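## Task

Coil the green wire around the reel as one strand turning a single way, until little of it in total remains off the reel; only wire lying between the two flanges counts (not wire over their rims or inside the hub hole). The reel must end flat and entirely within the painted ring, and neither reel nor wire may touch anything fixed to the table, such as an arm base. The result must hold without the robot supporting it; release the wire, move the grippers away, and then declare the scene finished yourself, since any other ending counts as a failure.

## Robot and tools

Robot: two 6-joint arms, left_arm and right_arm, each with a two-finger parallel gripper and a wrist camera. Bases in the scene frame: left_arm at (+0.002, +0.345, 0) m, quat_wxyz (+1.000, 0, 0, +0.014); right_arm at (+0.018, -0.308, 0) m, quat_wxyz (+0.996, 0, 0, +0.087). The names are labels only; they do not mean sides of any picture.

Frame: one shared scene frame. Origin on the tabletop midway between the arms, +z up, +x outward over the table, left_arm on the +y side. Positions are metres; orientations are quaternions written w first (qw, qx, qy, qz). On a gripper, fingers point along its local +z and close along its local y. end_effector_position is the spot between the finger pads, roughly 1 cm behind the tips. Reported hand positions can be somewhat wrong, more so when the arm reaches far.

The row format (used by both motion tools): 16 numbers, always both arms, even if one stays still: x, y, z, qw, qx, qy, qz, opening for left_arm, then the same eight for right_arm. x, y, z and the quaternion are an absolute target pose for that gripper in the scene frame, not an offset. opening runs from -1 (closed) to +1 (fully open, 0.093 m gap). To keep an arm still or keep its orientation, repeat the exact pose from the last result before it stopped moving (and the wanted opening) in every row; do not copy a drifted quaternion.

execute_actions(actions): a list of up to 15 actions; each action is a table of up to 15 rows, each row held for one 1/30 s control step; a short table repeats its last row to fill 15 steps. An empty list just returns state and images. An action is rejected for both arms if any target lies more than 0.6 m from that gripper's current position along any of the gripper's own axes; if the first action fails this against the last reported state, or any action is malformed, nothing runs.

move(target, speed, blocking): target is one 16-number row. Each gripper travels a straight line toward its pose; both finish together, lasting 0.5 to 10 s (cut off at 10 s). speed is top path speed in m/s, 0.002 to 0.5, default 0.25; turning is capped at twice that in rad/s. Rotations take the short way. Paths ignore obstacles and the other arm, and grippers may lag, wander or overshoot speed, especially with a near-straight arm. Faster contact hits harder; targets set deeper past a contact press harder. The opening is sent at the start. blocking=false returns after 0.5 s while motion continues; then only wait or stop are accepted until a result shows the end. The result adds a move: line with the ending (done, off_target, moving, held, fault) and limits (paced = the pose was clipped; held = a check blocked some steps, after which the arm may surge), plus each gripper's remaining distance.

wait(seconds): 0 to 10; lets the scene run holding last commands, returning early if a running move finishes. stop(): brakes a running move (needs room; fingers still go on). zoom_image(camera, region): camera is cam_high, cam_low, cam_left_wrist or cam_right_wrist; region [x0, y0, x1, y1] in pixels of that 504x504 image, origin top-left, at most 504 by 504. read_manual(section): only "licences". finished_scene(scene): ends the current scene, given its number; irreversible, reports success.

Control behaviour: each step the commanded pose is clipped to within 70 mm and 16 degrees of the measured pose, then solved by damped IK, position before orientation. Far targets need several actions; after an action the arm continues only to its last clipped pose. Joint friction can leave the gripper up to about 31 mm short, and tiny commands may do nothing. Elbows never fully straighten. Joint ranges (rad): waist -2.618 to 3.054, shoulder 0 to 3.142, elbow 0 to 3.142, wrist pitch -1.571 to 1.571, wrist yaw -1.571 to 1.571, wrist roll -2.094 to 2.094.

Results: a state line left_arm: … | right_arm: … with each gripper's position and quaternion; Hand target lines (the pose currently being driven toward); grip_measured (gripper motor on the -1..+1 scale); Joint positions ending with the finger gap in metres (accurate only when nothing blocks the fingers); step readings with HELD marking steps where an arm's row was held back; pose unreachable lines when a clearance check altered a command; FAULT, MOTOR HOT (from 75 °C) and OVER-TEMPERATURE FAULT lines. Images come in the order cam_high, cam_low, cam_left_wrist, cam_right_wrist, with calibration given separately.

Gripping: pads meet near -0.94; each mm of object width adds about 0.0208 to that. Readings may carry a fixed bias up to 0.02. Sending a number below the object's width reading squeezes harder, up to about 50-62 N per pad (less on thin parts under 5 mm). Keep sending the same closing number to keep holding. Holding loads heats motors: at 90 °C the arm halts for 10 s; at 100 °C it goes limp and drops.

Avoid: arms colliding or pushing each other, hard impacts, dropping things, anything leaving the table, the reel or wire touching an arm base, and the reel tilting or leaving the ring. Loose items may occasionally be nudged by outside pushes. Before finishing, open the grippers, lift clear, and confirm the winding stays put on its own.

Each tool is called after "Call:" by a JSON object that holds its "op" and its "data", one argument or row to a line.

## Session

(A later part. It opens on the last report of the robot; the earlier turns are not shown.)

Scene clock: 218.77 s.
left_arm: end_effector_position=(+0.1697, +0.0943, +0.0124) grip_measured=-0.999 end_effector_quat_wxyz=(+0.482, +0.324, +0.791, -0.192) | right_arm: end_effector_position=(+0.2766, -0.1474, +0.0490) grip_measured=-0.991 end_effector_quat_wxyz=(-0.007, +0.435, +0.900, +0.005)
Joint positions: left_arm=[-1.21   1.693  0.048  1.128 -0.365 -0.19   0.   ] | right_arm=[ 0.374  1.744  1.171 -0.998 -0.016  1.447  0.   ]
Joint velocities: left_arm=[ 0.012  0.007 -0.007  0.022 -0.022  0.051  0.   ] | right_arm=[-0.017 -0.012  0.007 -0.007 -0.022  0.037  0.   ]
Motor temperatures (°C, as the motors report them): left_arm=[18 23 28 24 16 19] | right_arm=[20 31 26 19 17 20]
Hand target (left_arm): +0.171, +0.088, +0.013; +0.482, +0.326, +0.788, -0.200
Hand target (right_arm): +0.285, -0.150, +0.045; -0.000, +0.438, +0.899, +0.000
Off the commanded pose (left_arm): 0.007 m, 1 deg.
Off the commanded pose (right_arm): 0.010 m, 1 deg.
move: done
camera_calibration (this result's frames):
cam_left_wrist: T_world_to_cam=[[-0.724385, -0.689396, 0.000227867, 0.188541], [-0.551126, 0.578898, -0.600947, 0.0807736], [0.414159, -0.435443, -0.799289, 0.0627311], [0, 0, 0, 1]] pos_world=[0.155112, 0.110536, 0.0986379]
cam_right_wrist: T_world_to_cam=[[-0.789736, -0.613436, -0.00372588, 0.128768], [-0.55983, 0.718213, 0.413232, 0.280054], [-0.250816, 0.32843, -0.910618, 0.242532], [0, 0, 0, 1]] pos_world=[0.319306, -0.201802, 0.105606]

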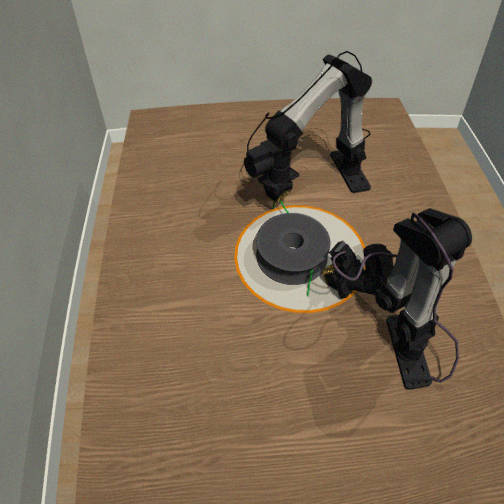

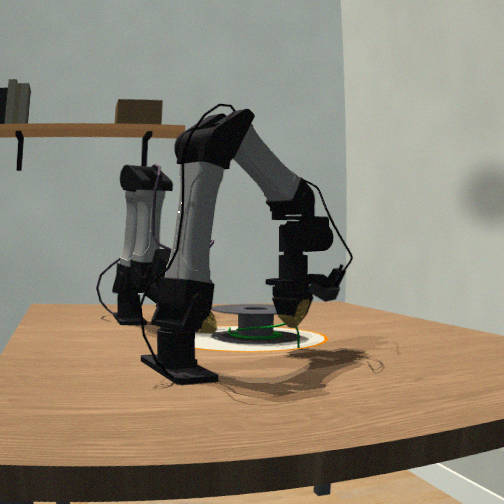

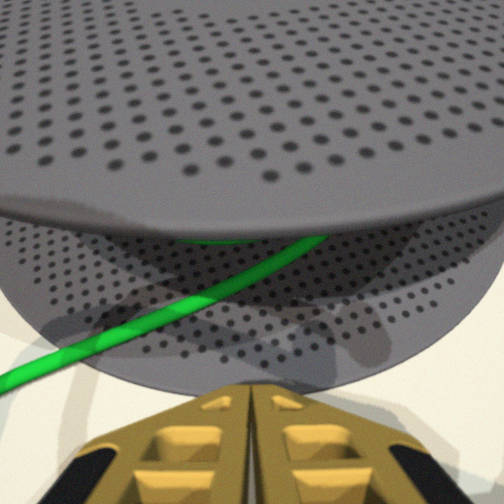

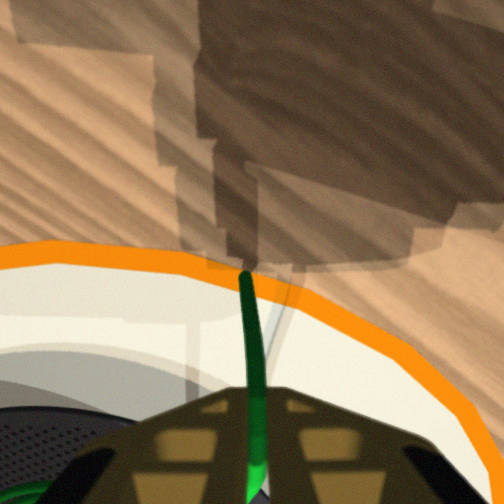

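Call:
{"op": "move", "data": {
  "target": [0.170,0.090,0.030,0.4827,0.3263,0.7877,-0.2000,-1, 0.285,-0.15,0.045,0,0.4384,0.8988,0,-1],
  "speed": 0.05
}}

Call:
{"op": "move", "data": {
  "target": [0.180,0.080,0.020,0.4827,0.3263,0.7877,-0.2000,-1, 0.285,-0.15,0.045,0,0.4384,0.8988,0,-1],
  "speed": 0.04
}}

Scene clock: 220.30 s.
left_arm: end_effector_position=(+0.1673, +0.0986, +0.0196) grip_measured=-0.999 end_effector_quat_wxyz=(+0.475, +0.329, +0.794, -0.188) | right_arm: end_effector_position=(+0.2766, -0.1474, +0.0490) grip_measured=-0.991 end_effector_quat_wxyz=(-0.007, +0.435, +0.900, +0.005)
Joint positions: left_arm=[-1.209  1.54   0.048  0.956 -0.36  -0.189  0.   ] | right_arm=[ 0.374  1.744  1.171 -0.998 -0.016  1.447  0.   ]
Joint velocities: left_arm=[ 0.007 -0.002 -0.017 -0.022  0.037  0.022  0.   ] | right_arm=[-0.002  0.007 -0.017  0.037 -0.037 -0.051  0.   ]
Motor temperatures (°C, as the motors report them): left_arm=[18 23 28 24 16 19] | right_arm=[20 31 26 19 17 20]
Hand target (left_arm): +0.170, +0.090, +0.030; +0.483, +0.326, +0.788, -0.200
Hand target (right_arm): +0.285, -0.150, +0.045; -0.000, +0.438, +0.899, +0.000
Off the commanded pose (left_arm): 0.014 m, 2 deg.
Off the commanded pose (right_arm): 0.010 m, 1 deg.
move: off_target (left_arm)
camera_calibration (this result's frames):
cam_left_wrist: T_world_to_cam=[[-0.727427, -0.686167, -0.0050294, 0.190012], [-0.55382, 0.591418, -0.586096, 0.0802598], [0.405134, -0.423557, -0.810226, 0.0718904], [0, 0, 0, 1]] pos_world=[0.153544, 0.113362, 0.106243]
cam_right_wrist: T_world_to_cam=[[-0.789736, -0.613436, -0.00372588, 0.128768], [-0.55983, 0.718213, 0.413232, 0.280054], [-0.250816, 0.32843, -0.910618, 0.242532], [0, 0, 0, 1]] pos_world=[0.319306, -0.201802, 0.105606]

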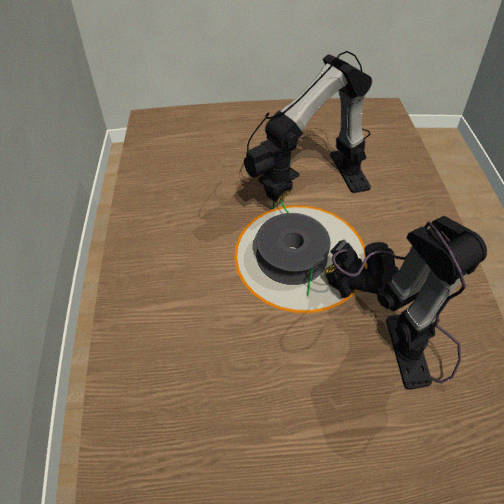

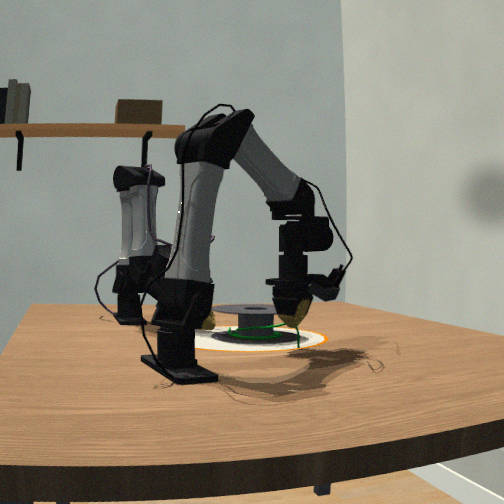

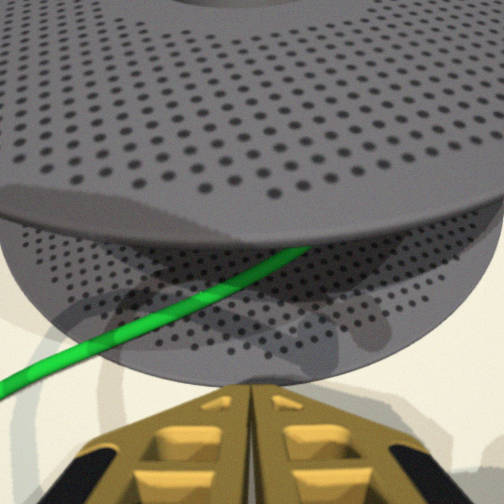

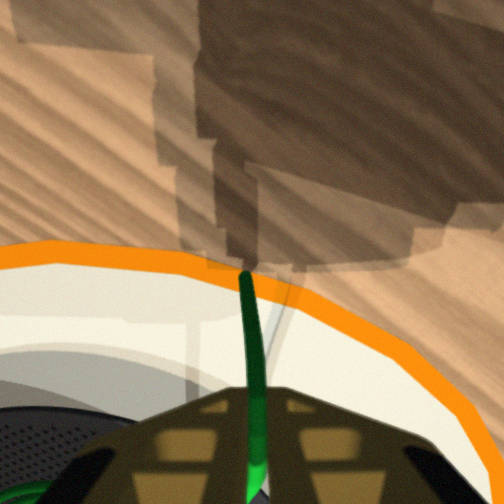

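Scene clock: 221.13 s.
left_arm: end_effector_position=(+0.1752, +0.0882, +0.0149) grip_measured=-0.999 end_effector_quat_wxyz=(+0.474, +0.330, +0.794, -0.189) | right_arm: end_effector_position=(+0.2766, -0.1474, +0.0490) grip_measured=-0.991 end_effector_quat_wxyz=(-0.007, +0.435, +0.900, +0.005)
Joint positions: left_arm=[-1.186  1.64   0.091  1.017 -0.336 -0.177  0.   ] | right_arm=[ 0.374  1.744  1.171 -0.998 -0.016  1.447  0.   ]
Joint velocities: left_arm=[ 0.007  0.002 -0.017  0.037  0.037 -0.051  0.   ] | right_arm=[-0.007 -0.017 -0.002 -0.022 -0.022 -0.022  0.   ]
Motor temperatures (°C, as the motors report them): left_arm=[18 23 28 24 16 19] | right_arm=[20 31 26 19 17 20]
Hand target (left_arm): +0.179, +0.080, +0.021; +0.482, +0.327, +0.788, -0.200
Hand target (right_arm): +0.285, -0.150, +0.045; -0.000, +0.438, +0.899, +0.000
Off the commanded pose (left_arm): 0.011 m, 2 deg.
Off the commanded pose (right_arm): 0.010 m, 1 deg.
move: off_target (left_arm)
camera_calibration (this result's frames):
cam_left_wrist: T_world_to_cam=[[-0.729218, -0.684272, -0.00356266, 0.188753], [-0.553598, 0.593006, -0.584699, 0.0877861], [0.402206, -0.424401, -0.811242, 0.0610599], [0, 0, 0, 1]] pos_world=[0.161681, 0.103014, 0.101535]
cam_right_wrist: T_world_to_cam=[[-0.789736, -0.613436, -0.00372588, 0.128768], [-0.55983, 0.718213, 0.413232, 0.280054], [-0.250816, 0.32843, -0.910618, 0.242532], [0, 0, 0, 1]] pos_world=[0.319306, -0.201802, 0.105606]

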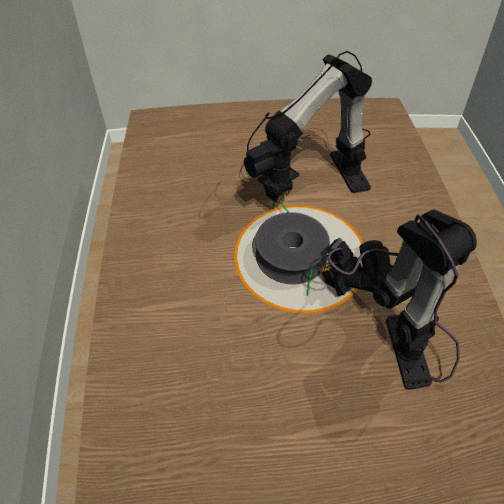

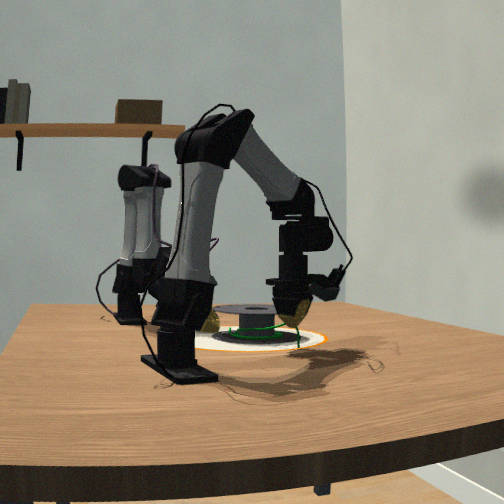

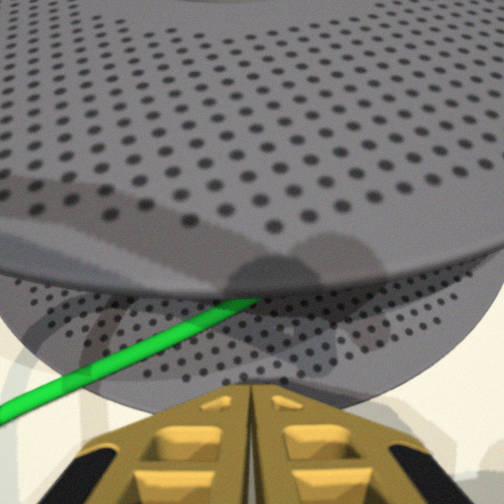

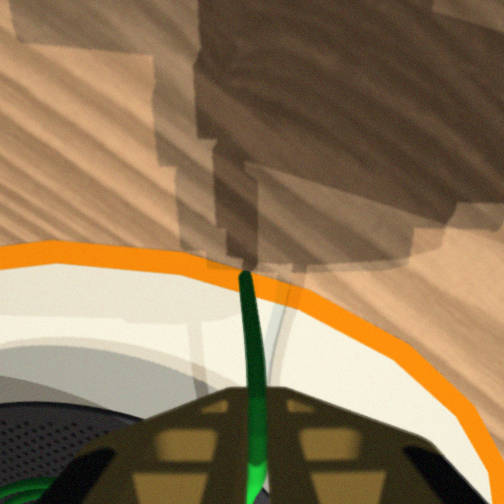

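Call:
{"op": "execute_actions", "data": {
  "actions": [
    [[0.174,0.086,0.034,0.4827,0.3263,0.7877,-0.2000,-1, 0.285,-0.15,0.045,0,0.4384,0.8988,0,-1]],
    [[0.186,0.075,0.028,0.4827,0.3263,0.7877,-0.2000,-1, 0.285,-0.15,0.045,0,0.4384,0.8988,0,-1]],
    [[0.186,0.075,0.020,0.4827,0.3263,0.7877,-0.2000,-1, 0.285,-0.15,0.045,0,0.4384,0.8988,0,-1]]
  ]
}}

Scene clock: 223.10 s.
left_arm: end_effector_position=(+0.1824, +0.0788, +0.0188) grip_measured=-0.999 end_effector_quat_wxyz=(+0.478, +0.329, +0.791, -0.195) | right_arm: end_effector_position=(+0.2766, -0.1474, +0.0490) grip_measured=-0.991 end_effector_quat_wxyz=(-0.007, +0.435, +0.900, +0.005)
Joint positions: left_arm=[-1.166  1.663  0.127  1.023 -0.316 -0.166  0.   ] | right_arm=[ 0.374  1.744  1.171 -0.998 -0.016  1.447  0.   ]
Joint velocities: left_arm=[-0.007 -0.002 -0.007  0.037 -0.037 -0.007  0.   ] | right_arm=[-0.002  0.002 -0.002  0.007  0.022 -0.081  0.   ]
Motor temperatures (°C, as the motors report them): left_arm=[18 23 28 25 16 19] | right_arm=[20 31 26 19 17 20]
Hand target (left_arm): +0.186, +0.075, +0.020; +0.482, +0.327, +0.788, -0.200
Hand target (right_arm): +0.285, -0.150, +0.045; -0.000, +0.438, +0.899, +0.000
Off the commanded pose (left_arm): 0.005 m, 1 deg.
Off the commanded pose (right_arm): 0.010 m, 1 deg.
Step readings (end_effector_position; steps 1 to 15: 1st action; 16 to 30: 2nd action; 31 to 45: 3rd action):
0: left_arm (+0.1752, +0.0882, +0.0149) | right_arm (+0.2766, -0.1474, +0.0490)
1: left_arm (+0.1751, +0.0885, +0.0159) | right_arm (+0.2766, -0.1474, +0.0490)
2: left_arm (+0.1752, +0.0883, +0.0196) | right_arm (+0.2766, -0.1474, +0.0490)
4: left_arm (+0.1763, +0.0857, +0.0306) | right_arm (+0.2766, -0.1474, +0.0490)
8: left_arm (+0.1763, +0.0856, +0.0350) | right_arm (+0.2766, -0.1474, +0.0490)
15: left_arm (+0.1750, +0.0886, +0.0289) | right_arm (+0.2766, -0.1474, +0.0490)
16: left_arm (+0.1758, +0.0880, +0.0280) | right_arm (+0.2766, -0.1474, +0.0490)
17: left_arm (+0.1781, +0.0866, +0.0265) | right_arm (+0.2766, -0.1474, +0.0490)
19: left_arm (+0.1811, +0.0843, +0.0241) | right_arm (+0.2766, -0.1474, +0.0490)
23: left_arm (+0.1816, +0.0825, +0.0237) | right_arm (+0.2766, -0.1474, +0.0490)
30: left_arm (+0.1815, +0.0816, +0.0248) | right_arm (+0.2766, -0.1474, +0.0490)
31: left_arm (+0.1817, +0.0811, +0.0243) | right_arm (+0.2766, -0.1474, +0.0490)
32: left_arm (+0.1820, +0.0804, +0.0222) | right_arm (+0.2766, -0.1474, +0.0490)
34: left_arm (+0.1813, +0.0816, +0.0156) | right_arm (+0.2766, -0.1474, +0.0490)
38: left_arm (+0.1819, +0.0801, +0.0165) | right_arm (+0.2766, -0.1474, +0.0490)
45: end_effector_position above
camera_calibration (this result's frames):
cam_left_wrist: T_world_to_cam=[[-0.731693, -0.681629, 0.00285107, 0.187726], [-0.548167, 0.585932, -0.596823, 0.0994735], [0.405141, -0.438254, -0.802368, 0.0576766], [0, 0, 0, 1]] pos_world=[0.168518, 0.0949514, 0.105111]
cam_right_wrist: T_world_to_cam=[[-0.789736, -0.613436, -0.00372588, 0.128768], [-0.55983, 0.718213, 0.413232, 0.280054], [-0.250816, 0.32843, -0.910618, 0.242532], [0, 0, 0, 1]] pos_world=[0.319306, -0.201802, 0.105606]

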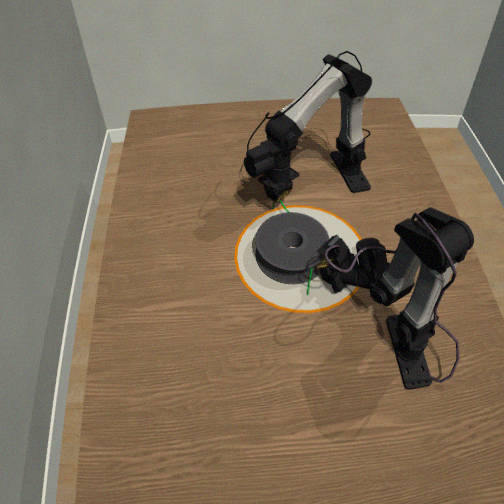

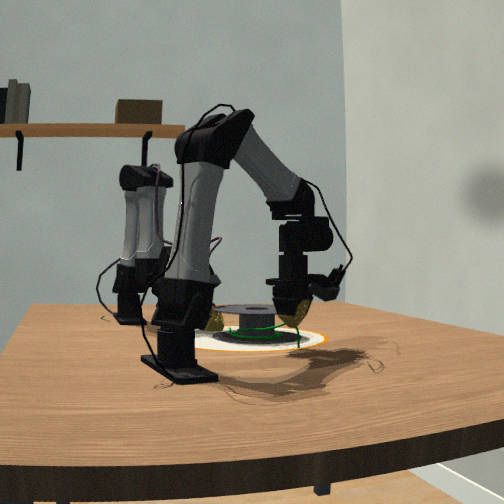

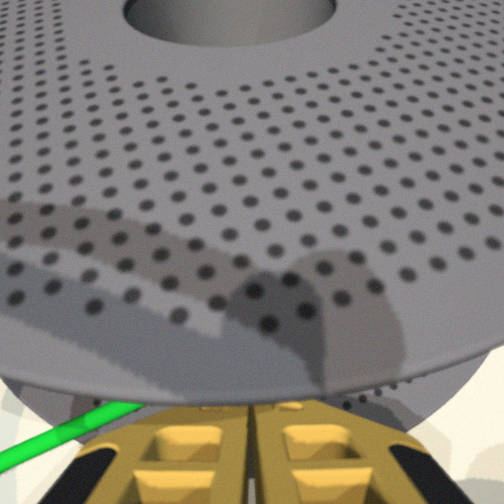

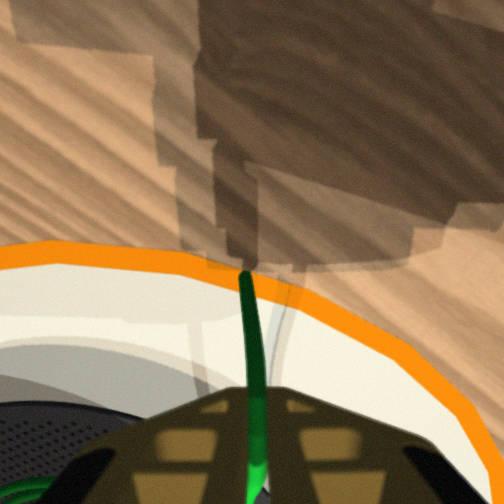

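Call:
{"op": "zoom_image", "data": {
  "camera": "cam_low",
  "region": [190, 300, 300, 350]
}}

Region (190, 300, 300, 350) of cam_low's 504x504 image, scaled by 4.582, with more detail than that image has; it fills the top 229 rows of this view, and the rest is white.

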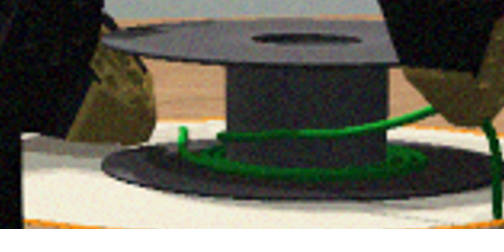

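Call:
{"op": "move", "data": {
  "target": [0.205,0.095,0.016,0.4525,0.4263,0.7384,-0.2613,-1, 0.285,-0.15,0.045,0,0.4384,0.8988,0,-1],
  "speed": 0.04
}}

Call:
{"op": "move", "data": {
  "target": [0.232,0.104,0.016,0.4145,0.5191,0.6764,-0.3181,-1, 0.285,-0.15,0.045,0,0.4384,0.8988,0,-1],
  "speed": 0.04
}}

Scene clock: 227.63 s.
left_arm: end_effector_position=(+0.2055, +0.0932, +0.0206) grip_measured=-0.999 end_effector_quat_wxyz=(+0.457, +0.422, +0.739, -0.259) | right_arm: end_effector_position=(+0.2766, -0.1474, +0.0490) grip_measured=-0.991 end_effector_quat_wxyz=(-0.007, +0.435, +0.900, +0.005)
Joint positions: left_arm=[-0.795  1.692  0.113  1.101  0.238  0.125  0.   ] | right_arm=[ 0.374  1.744  1.171 -0.998 -0.016  1.447  0.   ]
Joint velocities: left_arm=[ 0.017 -0.007 -0.007 -0.037  0.066 -0.037  0.   ] | right_arm=[-0.007  0.017 -0.007 -0.037  0.037  0.051  0.   ]
Motor temperatures (°C, as the motors report them): left_arm=[18 23 27 25 16 19] | right_arm=[20 31 26 19 17 20]
Hand target (left_arm): +0.204, +0.094, +0.017; +0.453, +0.426, +0.738, -0.262
Hand target (right_arm): +0.285, -0.150, +0.045; -0.000, +0.438, +0.899, +0.000
Off the commanded pose (left_arm): 0.005 m, 1 deg.
Off the commanded pose (right_arm): 0.010 m, 1 deg.
move: done
camera_calibration (this result's frames):
cam_left_wrist: T_world_to_cam=[[-0.878941, -0.476902, 0.00529701, 0.225572], [-0.379355, 0.692343, -0.6138, 0.0604983], [0.289055, -0.541503, -0.789444, 0.0893111], [0, 0, 0, 1]] pos_world=[0.195399, 0.114052, 0.106445]
cam_right_wrist: T_world_to_cam=[[-0.789736, -0.613436, -0.00372588, 0.128768], [-0.55983, 0.718213, 0.413232, 0.280054], [-0.250816, 0.32843, -0.910618, 0.242532], [0, 0, 0, 1]] pos_world=[0.319306, -0.201802, 0.105606]

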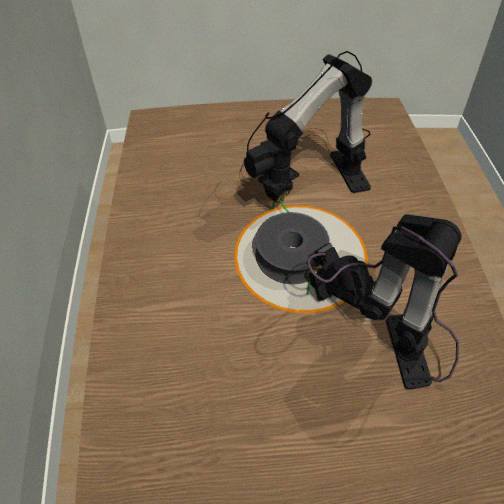

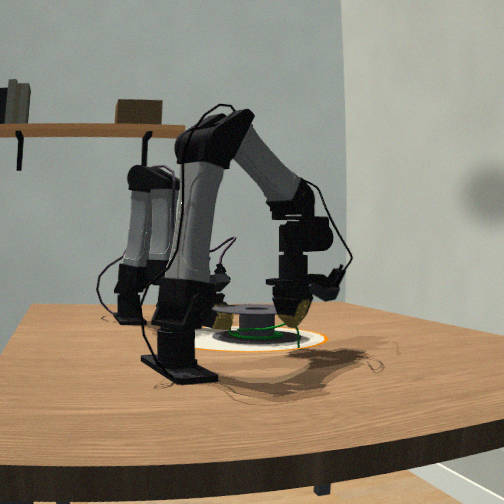

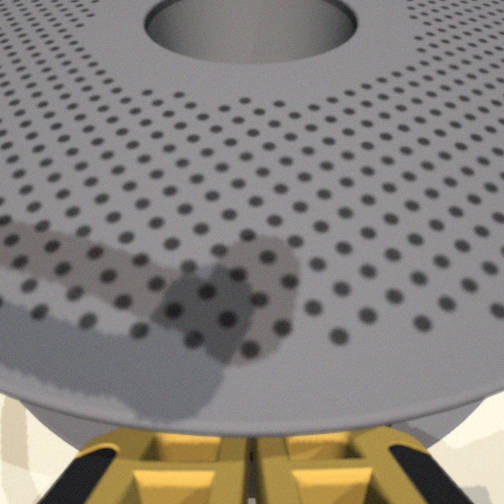

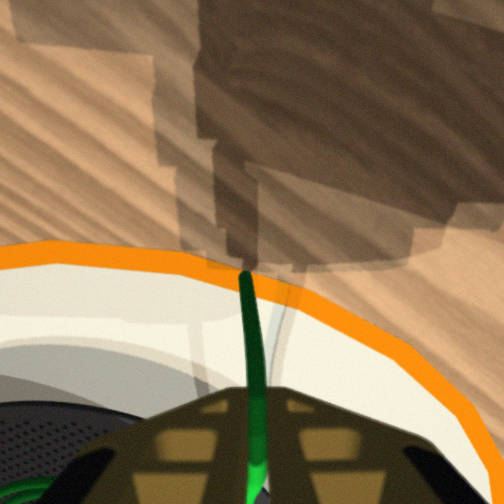

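Scene clock: 231.37 s.
left_arm: end_effector_position=(+0.2293, +0.1034, +0.0202) grip_measured=-0.999 end_effector_quat_wxyz=(+0.423, +0.517, +0.674, -0.314) | right_arm: end_effector_position=(+0.2766, -0.1474, +0.0490) grip_measured=-0.991 end_effector_quat_wxyz=(-0.007, +0.435, +0.900, +0.005)
Joint positions: left_arm=[-0.505  1.722  0.274  0.82   0.71   0.457  0.   ] | right_arm=[ 0.374  1.744  1.171 -0.998 -0.016  1.447  0.   ]
Joint velocities: left_arm=[-0.002 -0.002  0.007 -0.125  0.051 -0.022  0.   ] | right_arm=[-0.007  0.012 -0.007 -0.051 -0.007 -0.066  0.   ]
Motor temperatures (°C, as the motors report them): left_arm=[18 23 27 25 16 19] | right_arm=[20 31 26 19 17 20]
Hand target (left_arm): +0.232, +0.103, +0.017; +0.415, +0.518, +0.677, -0.319
Hand target (right_arm): +0.285, -0.150, +0.045; -0.000, +0.438, +0.899, +0.000
Off the commanded pose (left_arm): 0.005 m, 1 deg.
Off the commanded pose (right_arm): 0.010 m, 1 deg.
move: done
camera_calibration (this result's frames):
cam_left_wrist: T_world_to_cam=[[-0.972973, -0.230865, -0.00503569, 0.247704], [-0.178937, 0.767549, -0.615508, 0.00851467], [0.145964, -0.597971, -0.788115, 0.126297], [0, 0, 0, 1]] pos_world=[0.224098, 0.126173, 0.106024]
cam_right_wrist: T_world_to_cam=[[-0.789736, -0.613436, -0.00372588, 0.128768], [-0.55983, 0.718213, 0.413232, 0.280054], [-0.250816, 0.32843, -0.910618, 0.242532], [0, 0, 0, 1]] pos_world=[0.319306, -0.201802, 0.105606]

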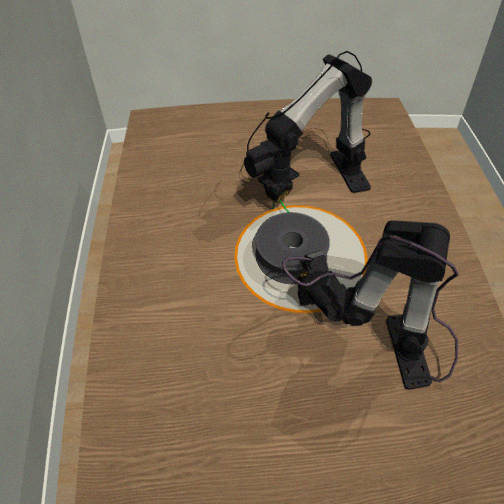

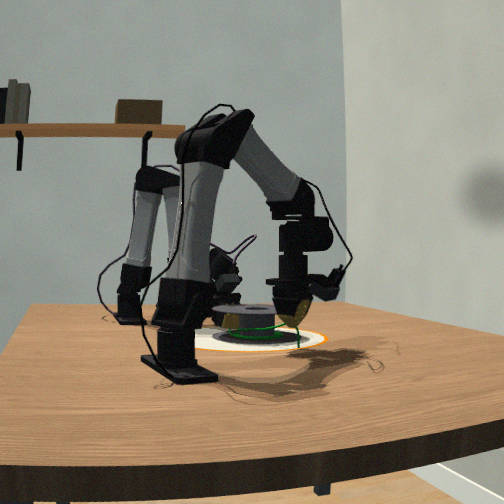

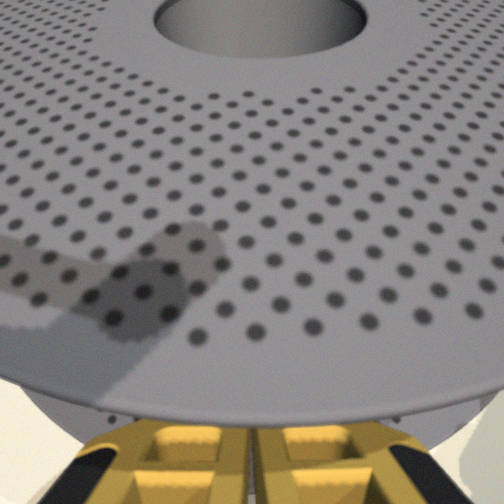

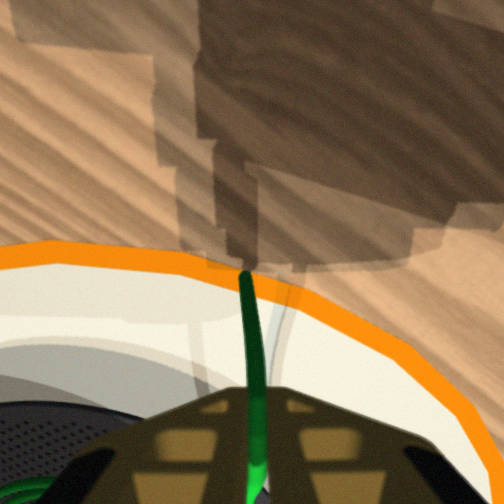

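Call:
{"op": "move", "data": {
  "target": [0.260,0.104,0.016,0.3695,0.6029,0.6029,-0.3695,-1, 0.285,-0.15,0.045,0,0.4384,0.8988,0,-1],
  "speed": 0.04
}}

Call:
{"op": "zoom_image", "data": {
  "camera": "cam_high",
  "region": [220, 190, 390, 340]
}}

Call:
{"op": "zoom_image", "data": {
  "camera": "cam_low",
  "region": [190, 300, 300, 350]
}}

Scene clock: 235.83 s.
left_arm: end_effector_position=(+0.2573, +0.1028, +0.0187) grip_measured=-0.999 end_effector_quat_wxyz=(+0.375, +0.604, +0.602, -0.363) | right_arm: end_effector_position=(+0.2766, -0.1474, +0.0490) grip_measured=-0.991 end_effector_quat_wxyz=(-0.007, +0.435, +0.900, +0.005)
Joint positions: left_arm=[-0.376  1.839  0.602  0.272  0.983  0.893  0.   ] | right_arm=[ 0.374  1.744  1.171 -0.998 -0.016  1.447  0.   ]
Joint velocities: left_arm=[ 0.017 -0.012 -0.007 -0.037 -0.022  0.022  0.   ] | right_arm=[ 0.002 -0.012 -0.022 -0.022 -0.022  0.007  0.   ]
Motor temperatures (°C, as the motors report them): left_arm=[18 23 27 25 16 19] | right_arm=[20 31 26 19 17 20]
Hand target (left_arm): +0.260, +0.103, +0.017; +0.371, +0.601, +0.603, -0.369
Hand target (right_arm): +0.285, -0.150, +0.045; -0.000, +0.438, +0.899, +0.000
Off the commanded pose (left_arm): 0.004 m, 1 deg.
Off the commanded pose (right_arm): 0.010 m, 1 deg.
move: done
camera_calibration (this result's frames):
cam_left_wrist: T_world_to_cam=[[-0.999503, 0.0309926, -0.0057623, 0.254633], [0.028139, 0.794754, -0.606279, -0.0431581], [-0.0142105, -0.60614, -0.795231, 0.162847], [0, 0, 0, 1]] pos_world=[0.258035, 0.125117, 0.104803]
cam_right_wrist: T_world_to_cam=[[-0.789736, -0.613436, -0.00372588, 0.128768], [-0.55983, 0.718213, 0.413232, 0.280054], [-0.250816, 0.32843, -0.910618, 0.242532], [0, 0, 0, 1]] pos_world=[0.319306, -0.201802, 0.105606]

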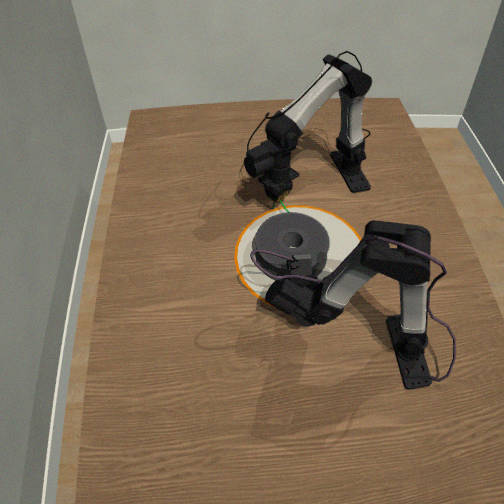

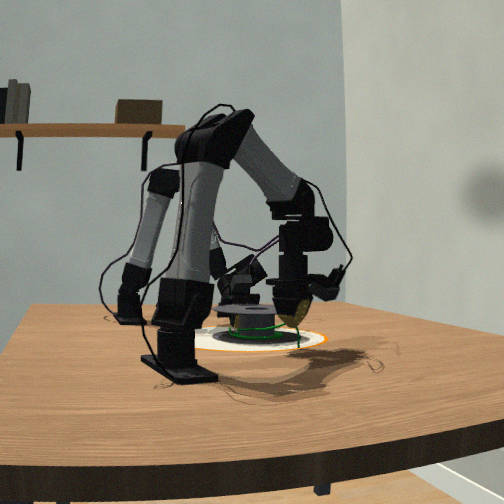

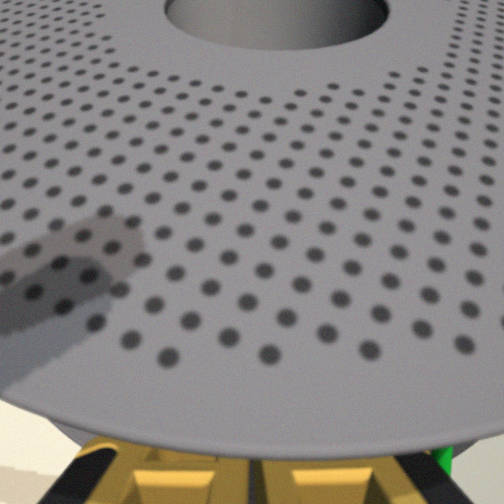

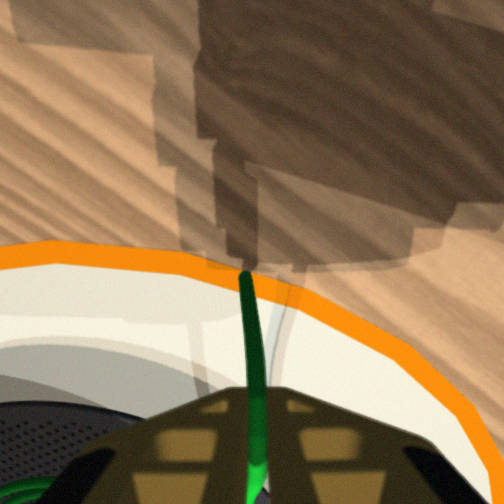

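Region (220, 190, 390, 340) of cam_high's 504x504 image, scaled by 2.965, with more detail than that image has; it fills the top 445 rows of this view, and the rest is white.

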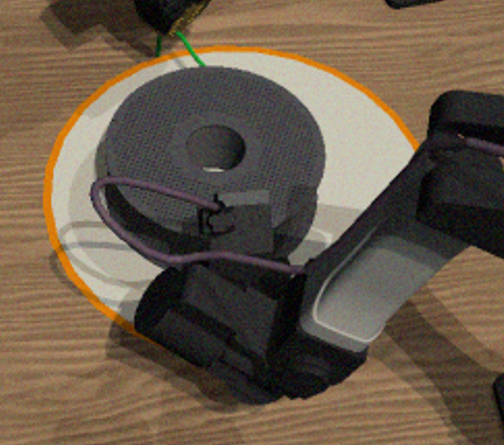

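Region (190, 300, 300, 350) of cam_low's 504x504 image, scaled by 4.582, with more detail than that image has; it fills the top 229 rows of this view, and the rest is white.

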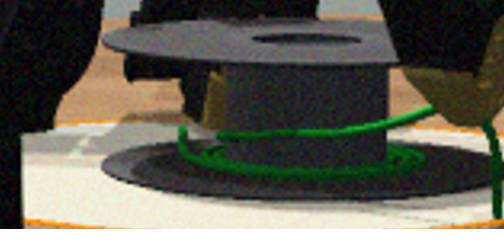

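Call:
{"op": "move", "data": {
  "target": [0.262,0.15,0.05,0.3695,0.6029,0.6029,-0.3695,-1, 0.277,-0.149,0.049,0,0.4384,0.8988,0,-0.3],
  "speed": 0.15
}}

Call:
{"op": "move", "data": {
  "target": [0.165,0.125,0.05,0.4827,0.3263,0.7877,-0.2000,-1, 0.277,-0.14,0.13,0,0.4384,0.8988,0,-0.3],
  "speed": 0.2
}}

Scene clock: 241.03 s.
left_arm: end_effector_position=(+0.2582, +0.1494, +0.0413) grip_measured=-0.999 end_effector_quat_wxyz=(+0.362, +0.601, +0.610, -0.369) | right_arm: end_effector_position=(+0.2768, -0.1478, +0.0490) grip_measured=-0.303 end_effector_quat_wxyz=(-0.006, +0.438, +0.899, +0.004)
Joint positions: left_arm=[-0.206  1.74   0.684 -0.194  1.058  1.19   0.   ] | right_arm=[ 0.374  1.744  1.171 -0.998 -0.014  1.453  0.031]
Joint velocities: left_arm=[-0.012  0.007  0.027 -0.095 -0.022  0.037  0.   ] | right_arm=[-0.012  0.002 -0.022 -0.037 -0.022 -0.022 -0.   ]
Motor temperatures (°C, as the motors report them): left_arm=[18 23 27 24 17 19] | right_arm=[20 31 26 19 17 20]
Hand target (left_arm): +0.263, +0.149, +0.050; +0.371, +0.602, +0.603, -0.369
Hand target (right_arm): +0.277, -0.149, +0.049; -0.000, +0.438, +0.899, -0.000
Off the commanded pose (left_arm): 0.009 m, 1 deg.
Off the commanded pose (right_arm): 0.001 m, 1 deg.
move: done
camera_calibration (this result's frames):
cam_left_wrist: T_world_to_cam=[[-0.99917, 0.0321008, 0.0250802, 0.252771], [0.0107289, 0.801296, -0.598172, -0.0633407], [-0.0392984, -0.597407, -0.800975, 0.214491], [0, 0, 0, 1]] pos_world=[0.26167, 0.170779, 0.127574]
cam_right_wrist: T_world_to_cam=[[-0.793461, -0.608612, -0.00334232, 0.130443], [-0.555971, 0.722576, 0.410828, 0.280158], [-0.247619, 0.327834, -0.911707, 0.241791], [0, 0, 0, 1]] pos_world=[0.319133, -0.202313, 0.105782]

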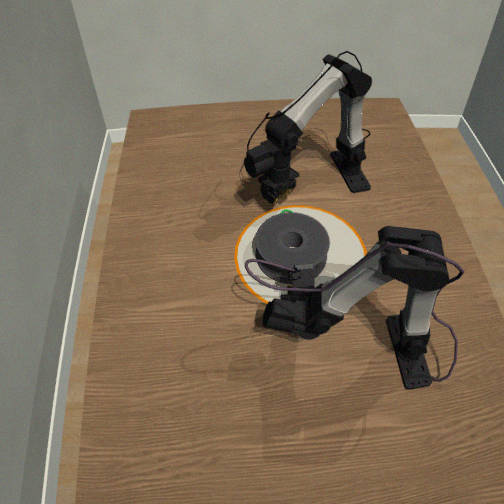

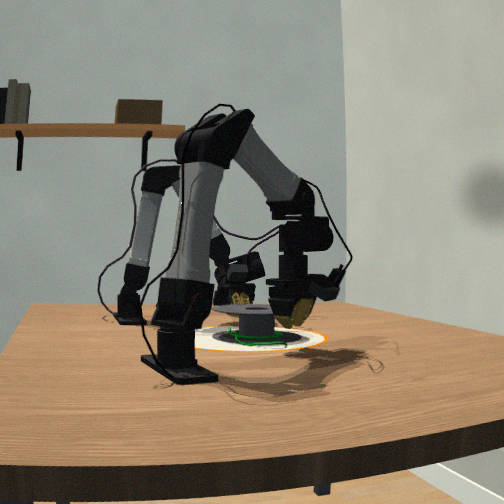

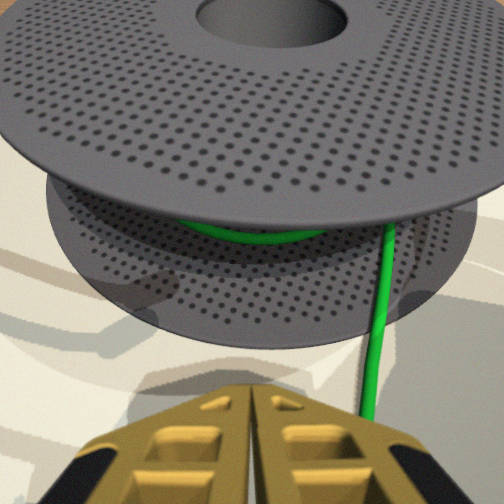

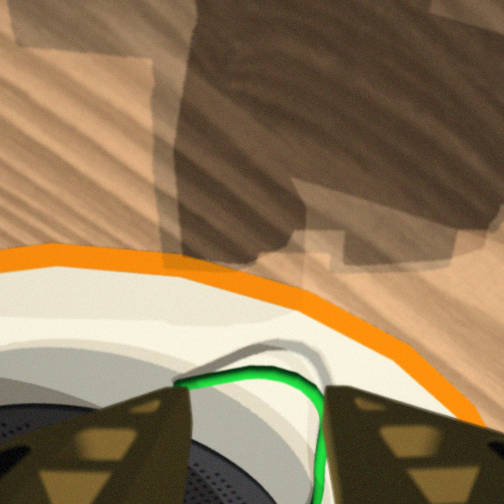

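Scene clock: 243.77 s.
left_arm: end_effector_position=(+0.1685, +0.1234, +0.0514) grip_measured=-0.999 end_effector_quat_wxyz=(+0.485, +0.330, +0.783, -0.205) | right_arm: end_effector_position=(+0.2780, -0.1406, +0.1202) grip_measured=-0.303 end_effector_quat_wxyz=(-0.011, +0.441, +0.898, -0.005)
Joint positions: left_arm=[-1.103  1.047  0.002  0.568 -0.247 -0.127  0.   ] | right_arm=[ 0.392  1.73   1.443 -1.305 -0.013  1.478  0.031]
Joint velocities: left_arm=[ 0.012 -0.007 -0.002 -0.007  0.022 -0.051  0.   ] | right_arm=[-0.007  0.002  0.002  0.007  0.022  0.007  0.   ]
Motor temperatures (°C, as the motors report them): left_arm=[18 23 27 25 16 19] | right_arm=[20 32 26 19 17 20]
Hand target (left_arm): +0.166, +0.128, +0.046; +0.481, +0.330, +0.787, -0.199
Hand target (right_arm): +0.278, -0.139, +0.130; +0.000, +0.438, +0.899, -0.000
Off the commanded pose (left_arm): 0.004 m, 1 deg.
Off the commanded pose (right_arm): 0.010 m, 1 deg.
move: done
camera_calibration (this result's frames):
cam_left_wrist: T_world_to_cam=[[-0.741949, -0.670383, 0.00989861, 0.207823], [-0.532478, 0.580223, -0.616286, 0.0842418], [0.407404, -0.462524, -0.78746, 0.110924], [0, 0, 0, 1]] pos_world=[0.15386, 0.141747, 0.137208]
cam_right_wrist: T_world_to_cam=[[-0.797257, -0.603373, 0.0179639, 0.135227], [-0.544042, 0.731118, 0.411686, 0.244151], [-0.261534, 0.318447, -0.911148, 0.307114], [0, 0, 0, 1]] pos_world=[0.32096, -0.19471, 0.176883]

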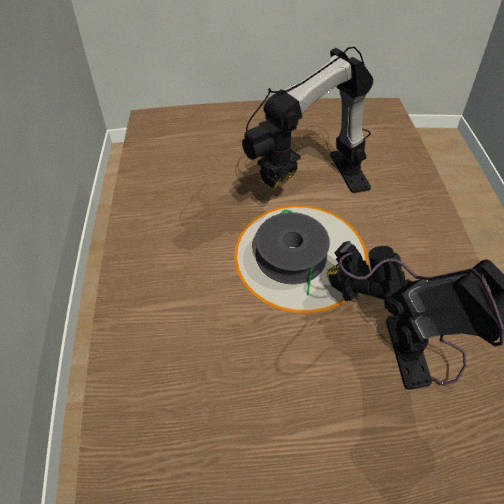

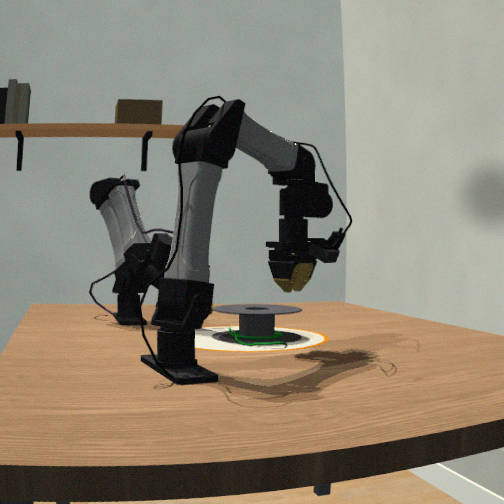

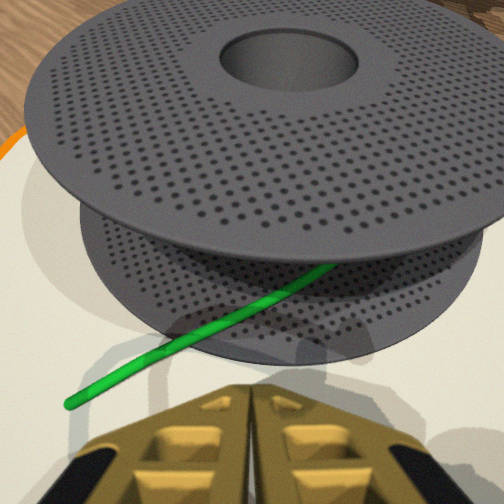

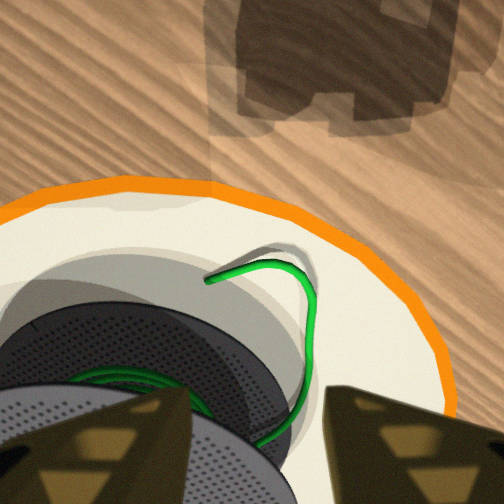

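Call:
{"op": "move", "data": {
  "target": [0.165,0.125,0.05,0.4827,0.3263,0.7877,-0.2000,-1, 0.254,0.026,0.11,0,0.4384,0.8988,0,-1],
  "speed": 0.2
}}

Scene clock: 245.87 s.
left_arm: end_effector_position=(+0.1656, +0.1251, +0.0465) grip_measured=-0.999 end_effector_quat_wxyz=(+0.478, +0.330, +0.790, -0.199) | right_arm: end_effector_position=(+0.2528, +0.0250, +0.1103) grip_measured=-0.999 end_effector_quat_wxyz=(+0.001, +0.436, +0.900, +0.005)
Joint positions: left_arm=[-1.125  1.047  0.002  0.542 -0.272 -0.145  0.   ] | right_arm=[ 0.784  2.097  1.9   -1.363  0.     1.859  0.   ]
Joint velocities: left_arm=[-0.002  0.002  0.002 -0.051  0.037  0.022  0.   ] | right_arm=[ 0.007 -0.002 -0.017 -0.007 -0.037  0.037  0.   ]
Motor temperatures (°C, as the motors report them): left_arm=[18 23 27 25 16 19] | right_arm=[20 32 26 19 17 20]
Hand target (left_arm): +0.165, +0.125, +0.050; +0.483, +0.326, +0.788, -0.200
Hand target (right_arm): +0.255, +0.024, +0.108; +0.006, +0.438, +0.899, -0.003
Off the commanded pose (left_arm): 0.004 m, 1 deg.
Off the commanded pose (right_arm): 0.002 m, 1 deg.
move: done
camera_calibration (this result's frames):
cam_left_wrist: T_world_to_cam=[[-0.736023, -0.676911, 0.00785435, 0.20677], [-0.545399, 0.586073, -0.599215, 0.0792514], [0.401012, -0.445319, -0.80055, 0.108579], [0, 0, 0, 1]] pos_world=[0.151869, 0.14187, 0.132788]
cam_right_wrist: T_world_to_cam=[[-0.790383, -0.612508, -0.0113793, 0.216909], [-0.564678, 0.721208, 0.401247, 0.120056], [-0.23756, 0.323564, -0.915899, 0.233203], [0, 0, 0, 1]] pos_world=[0.294634, -0.0291831, 0.167886]

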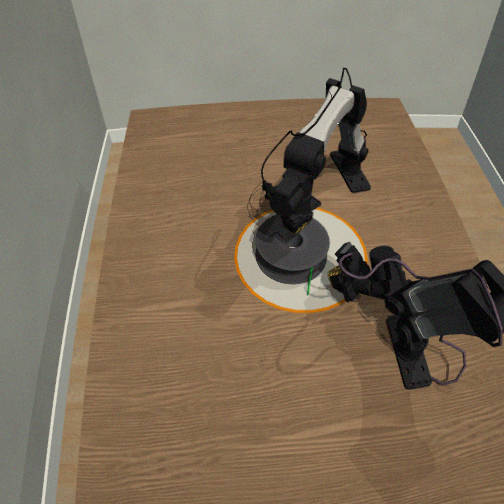

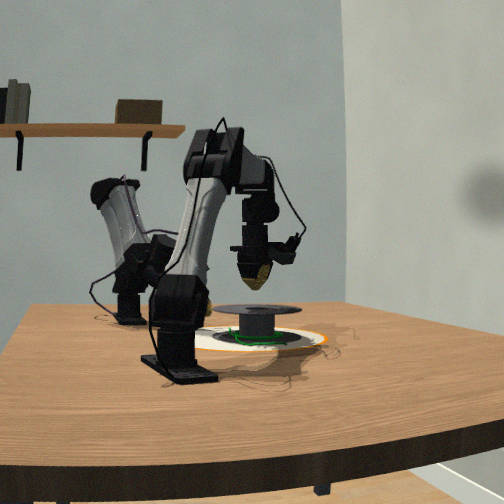

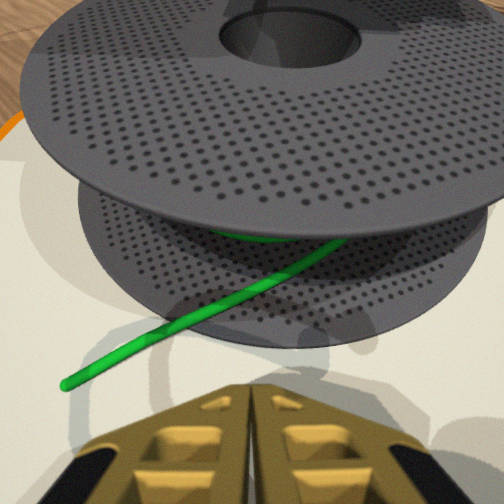

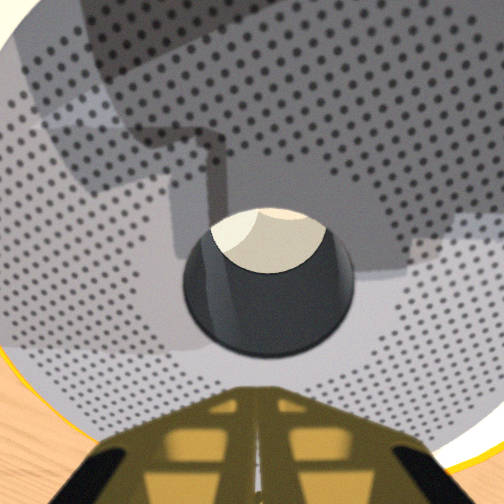

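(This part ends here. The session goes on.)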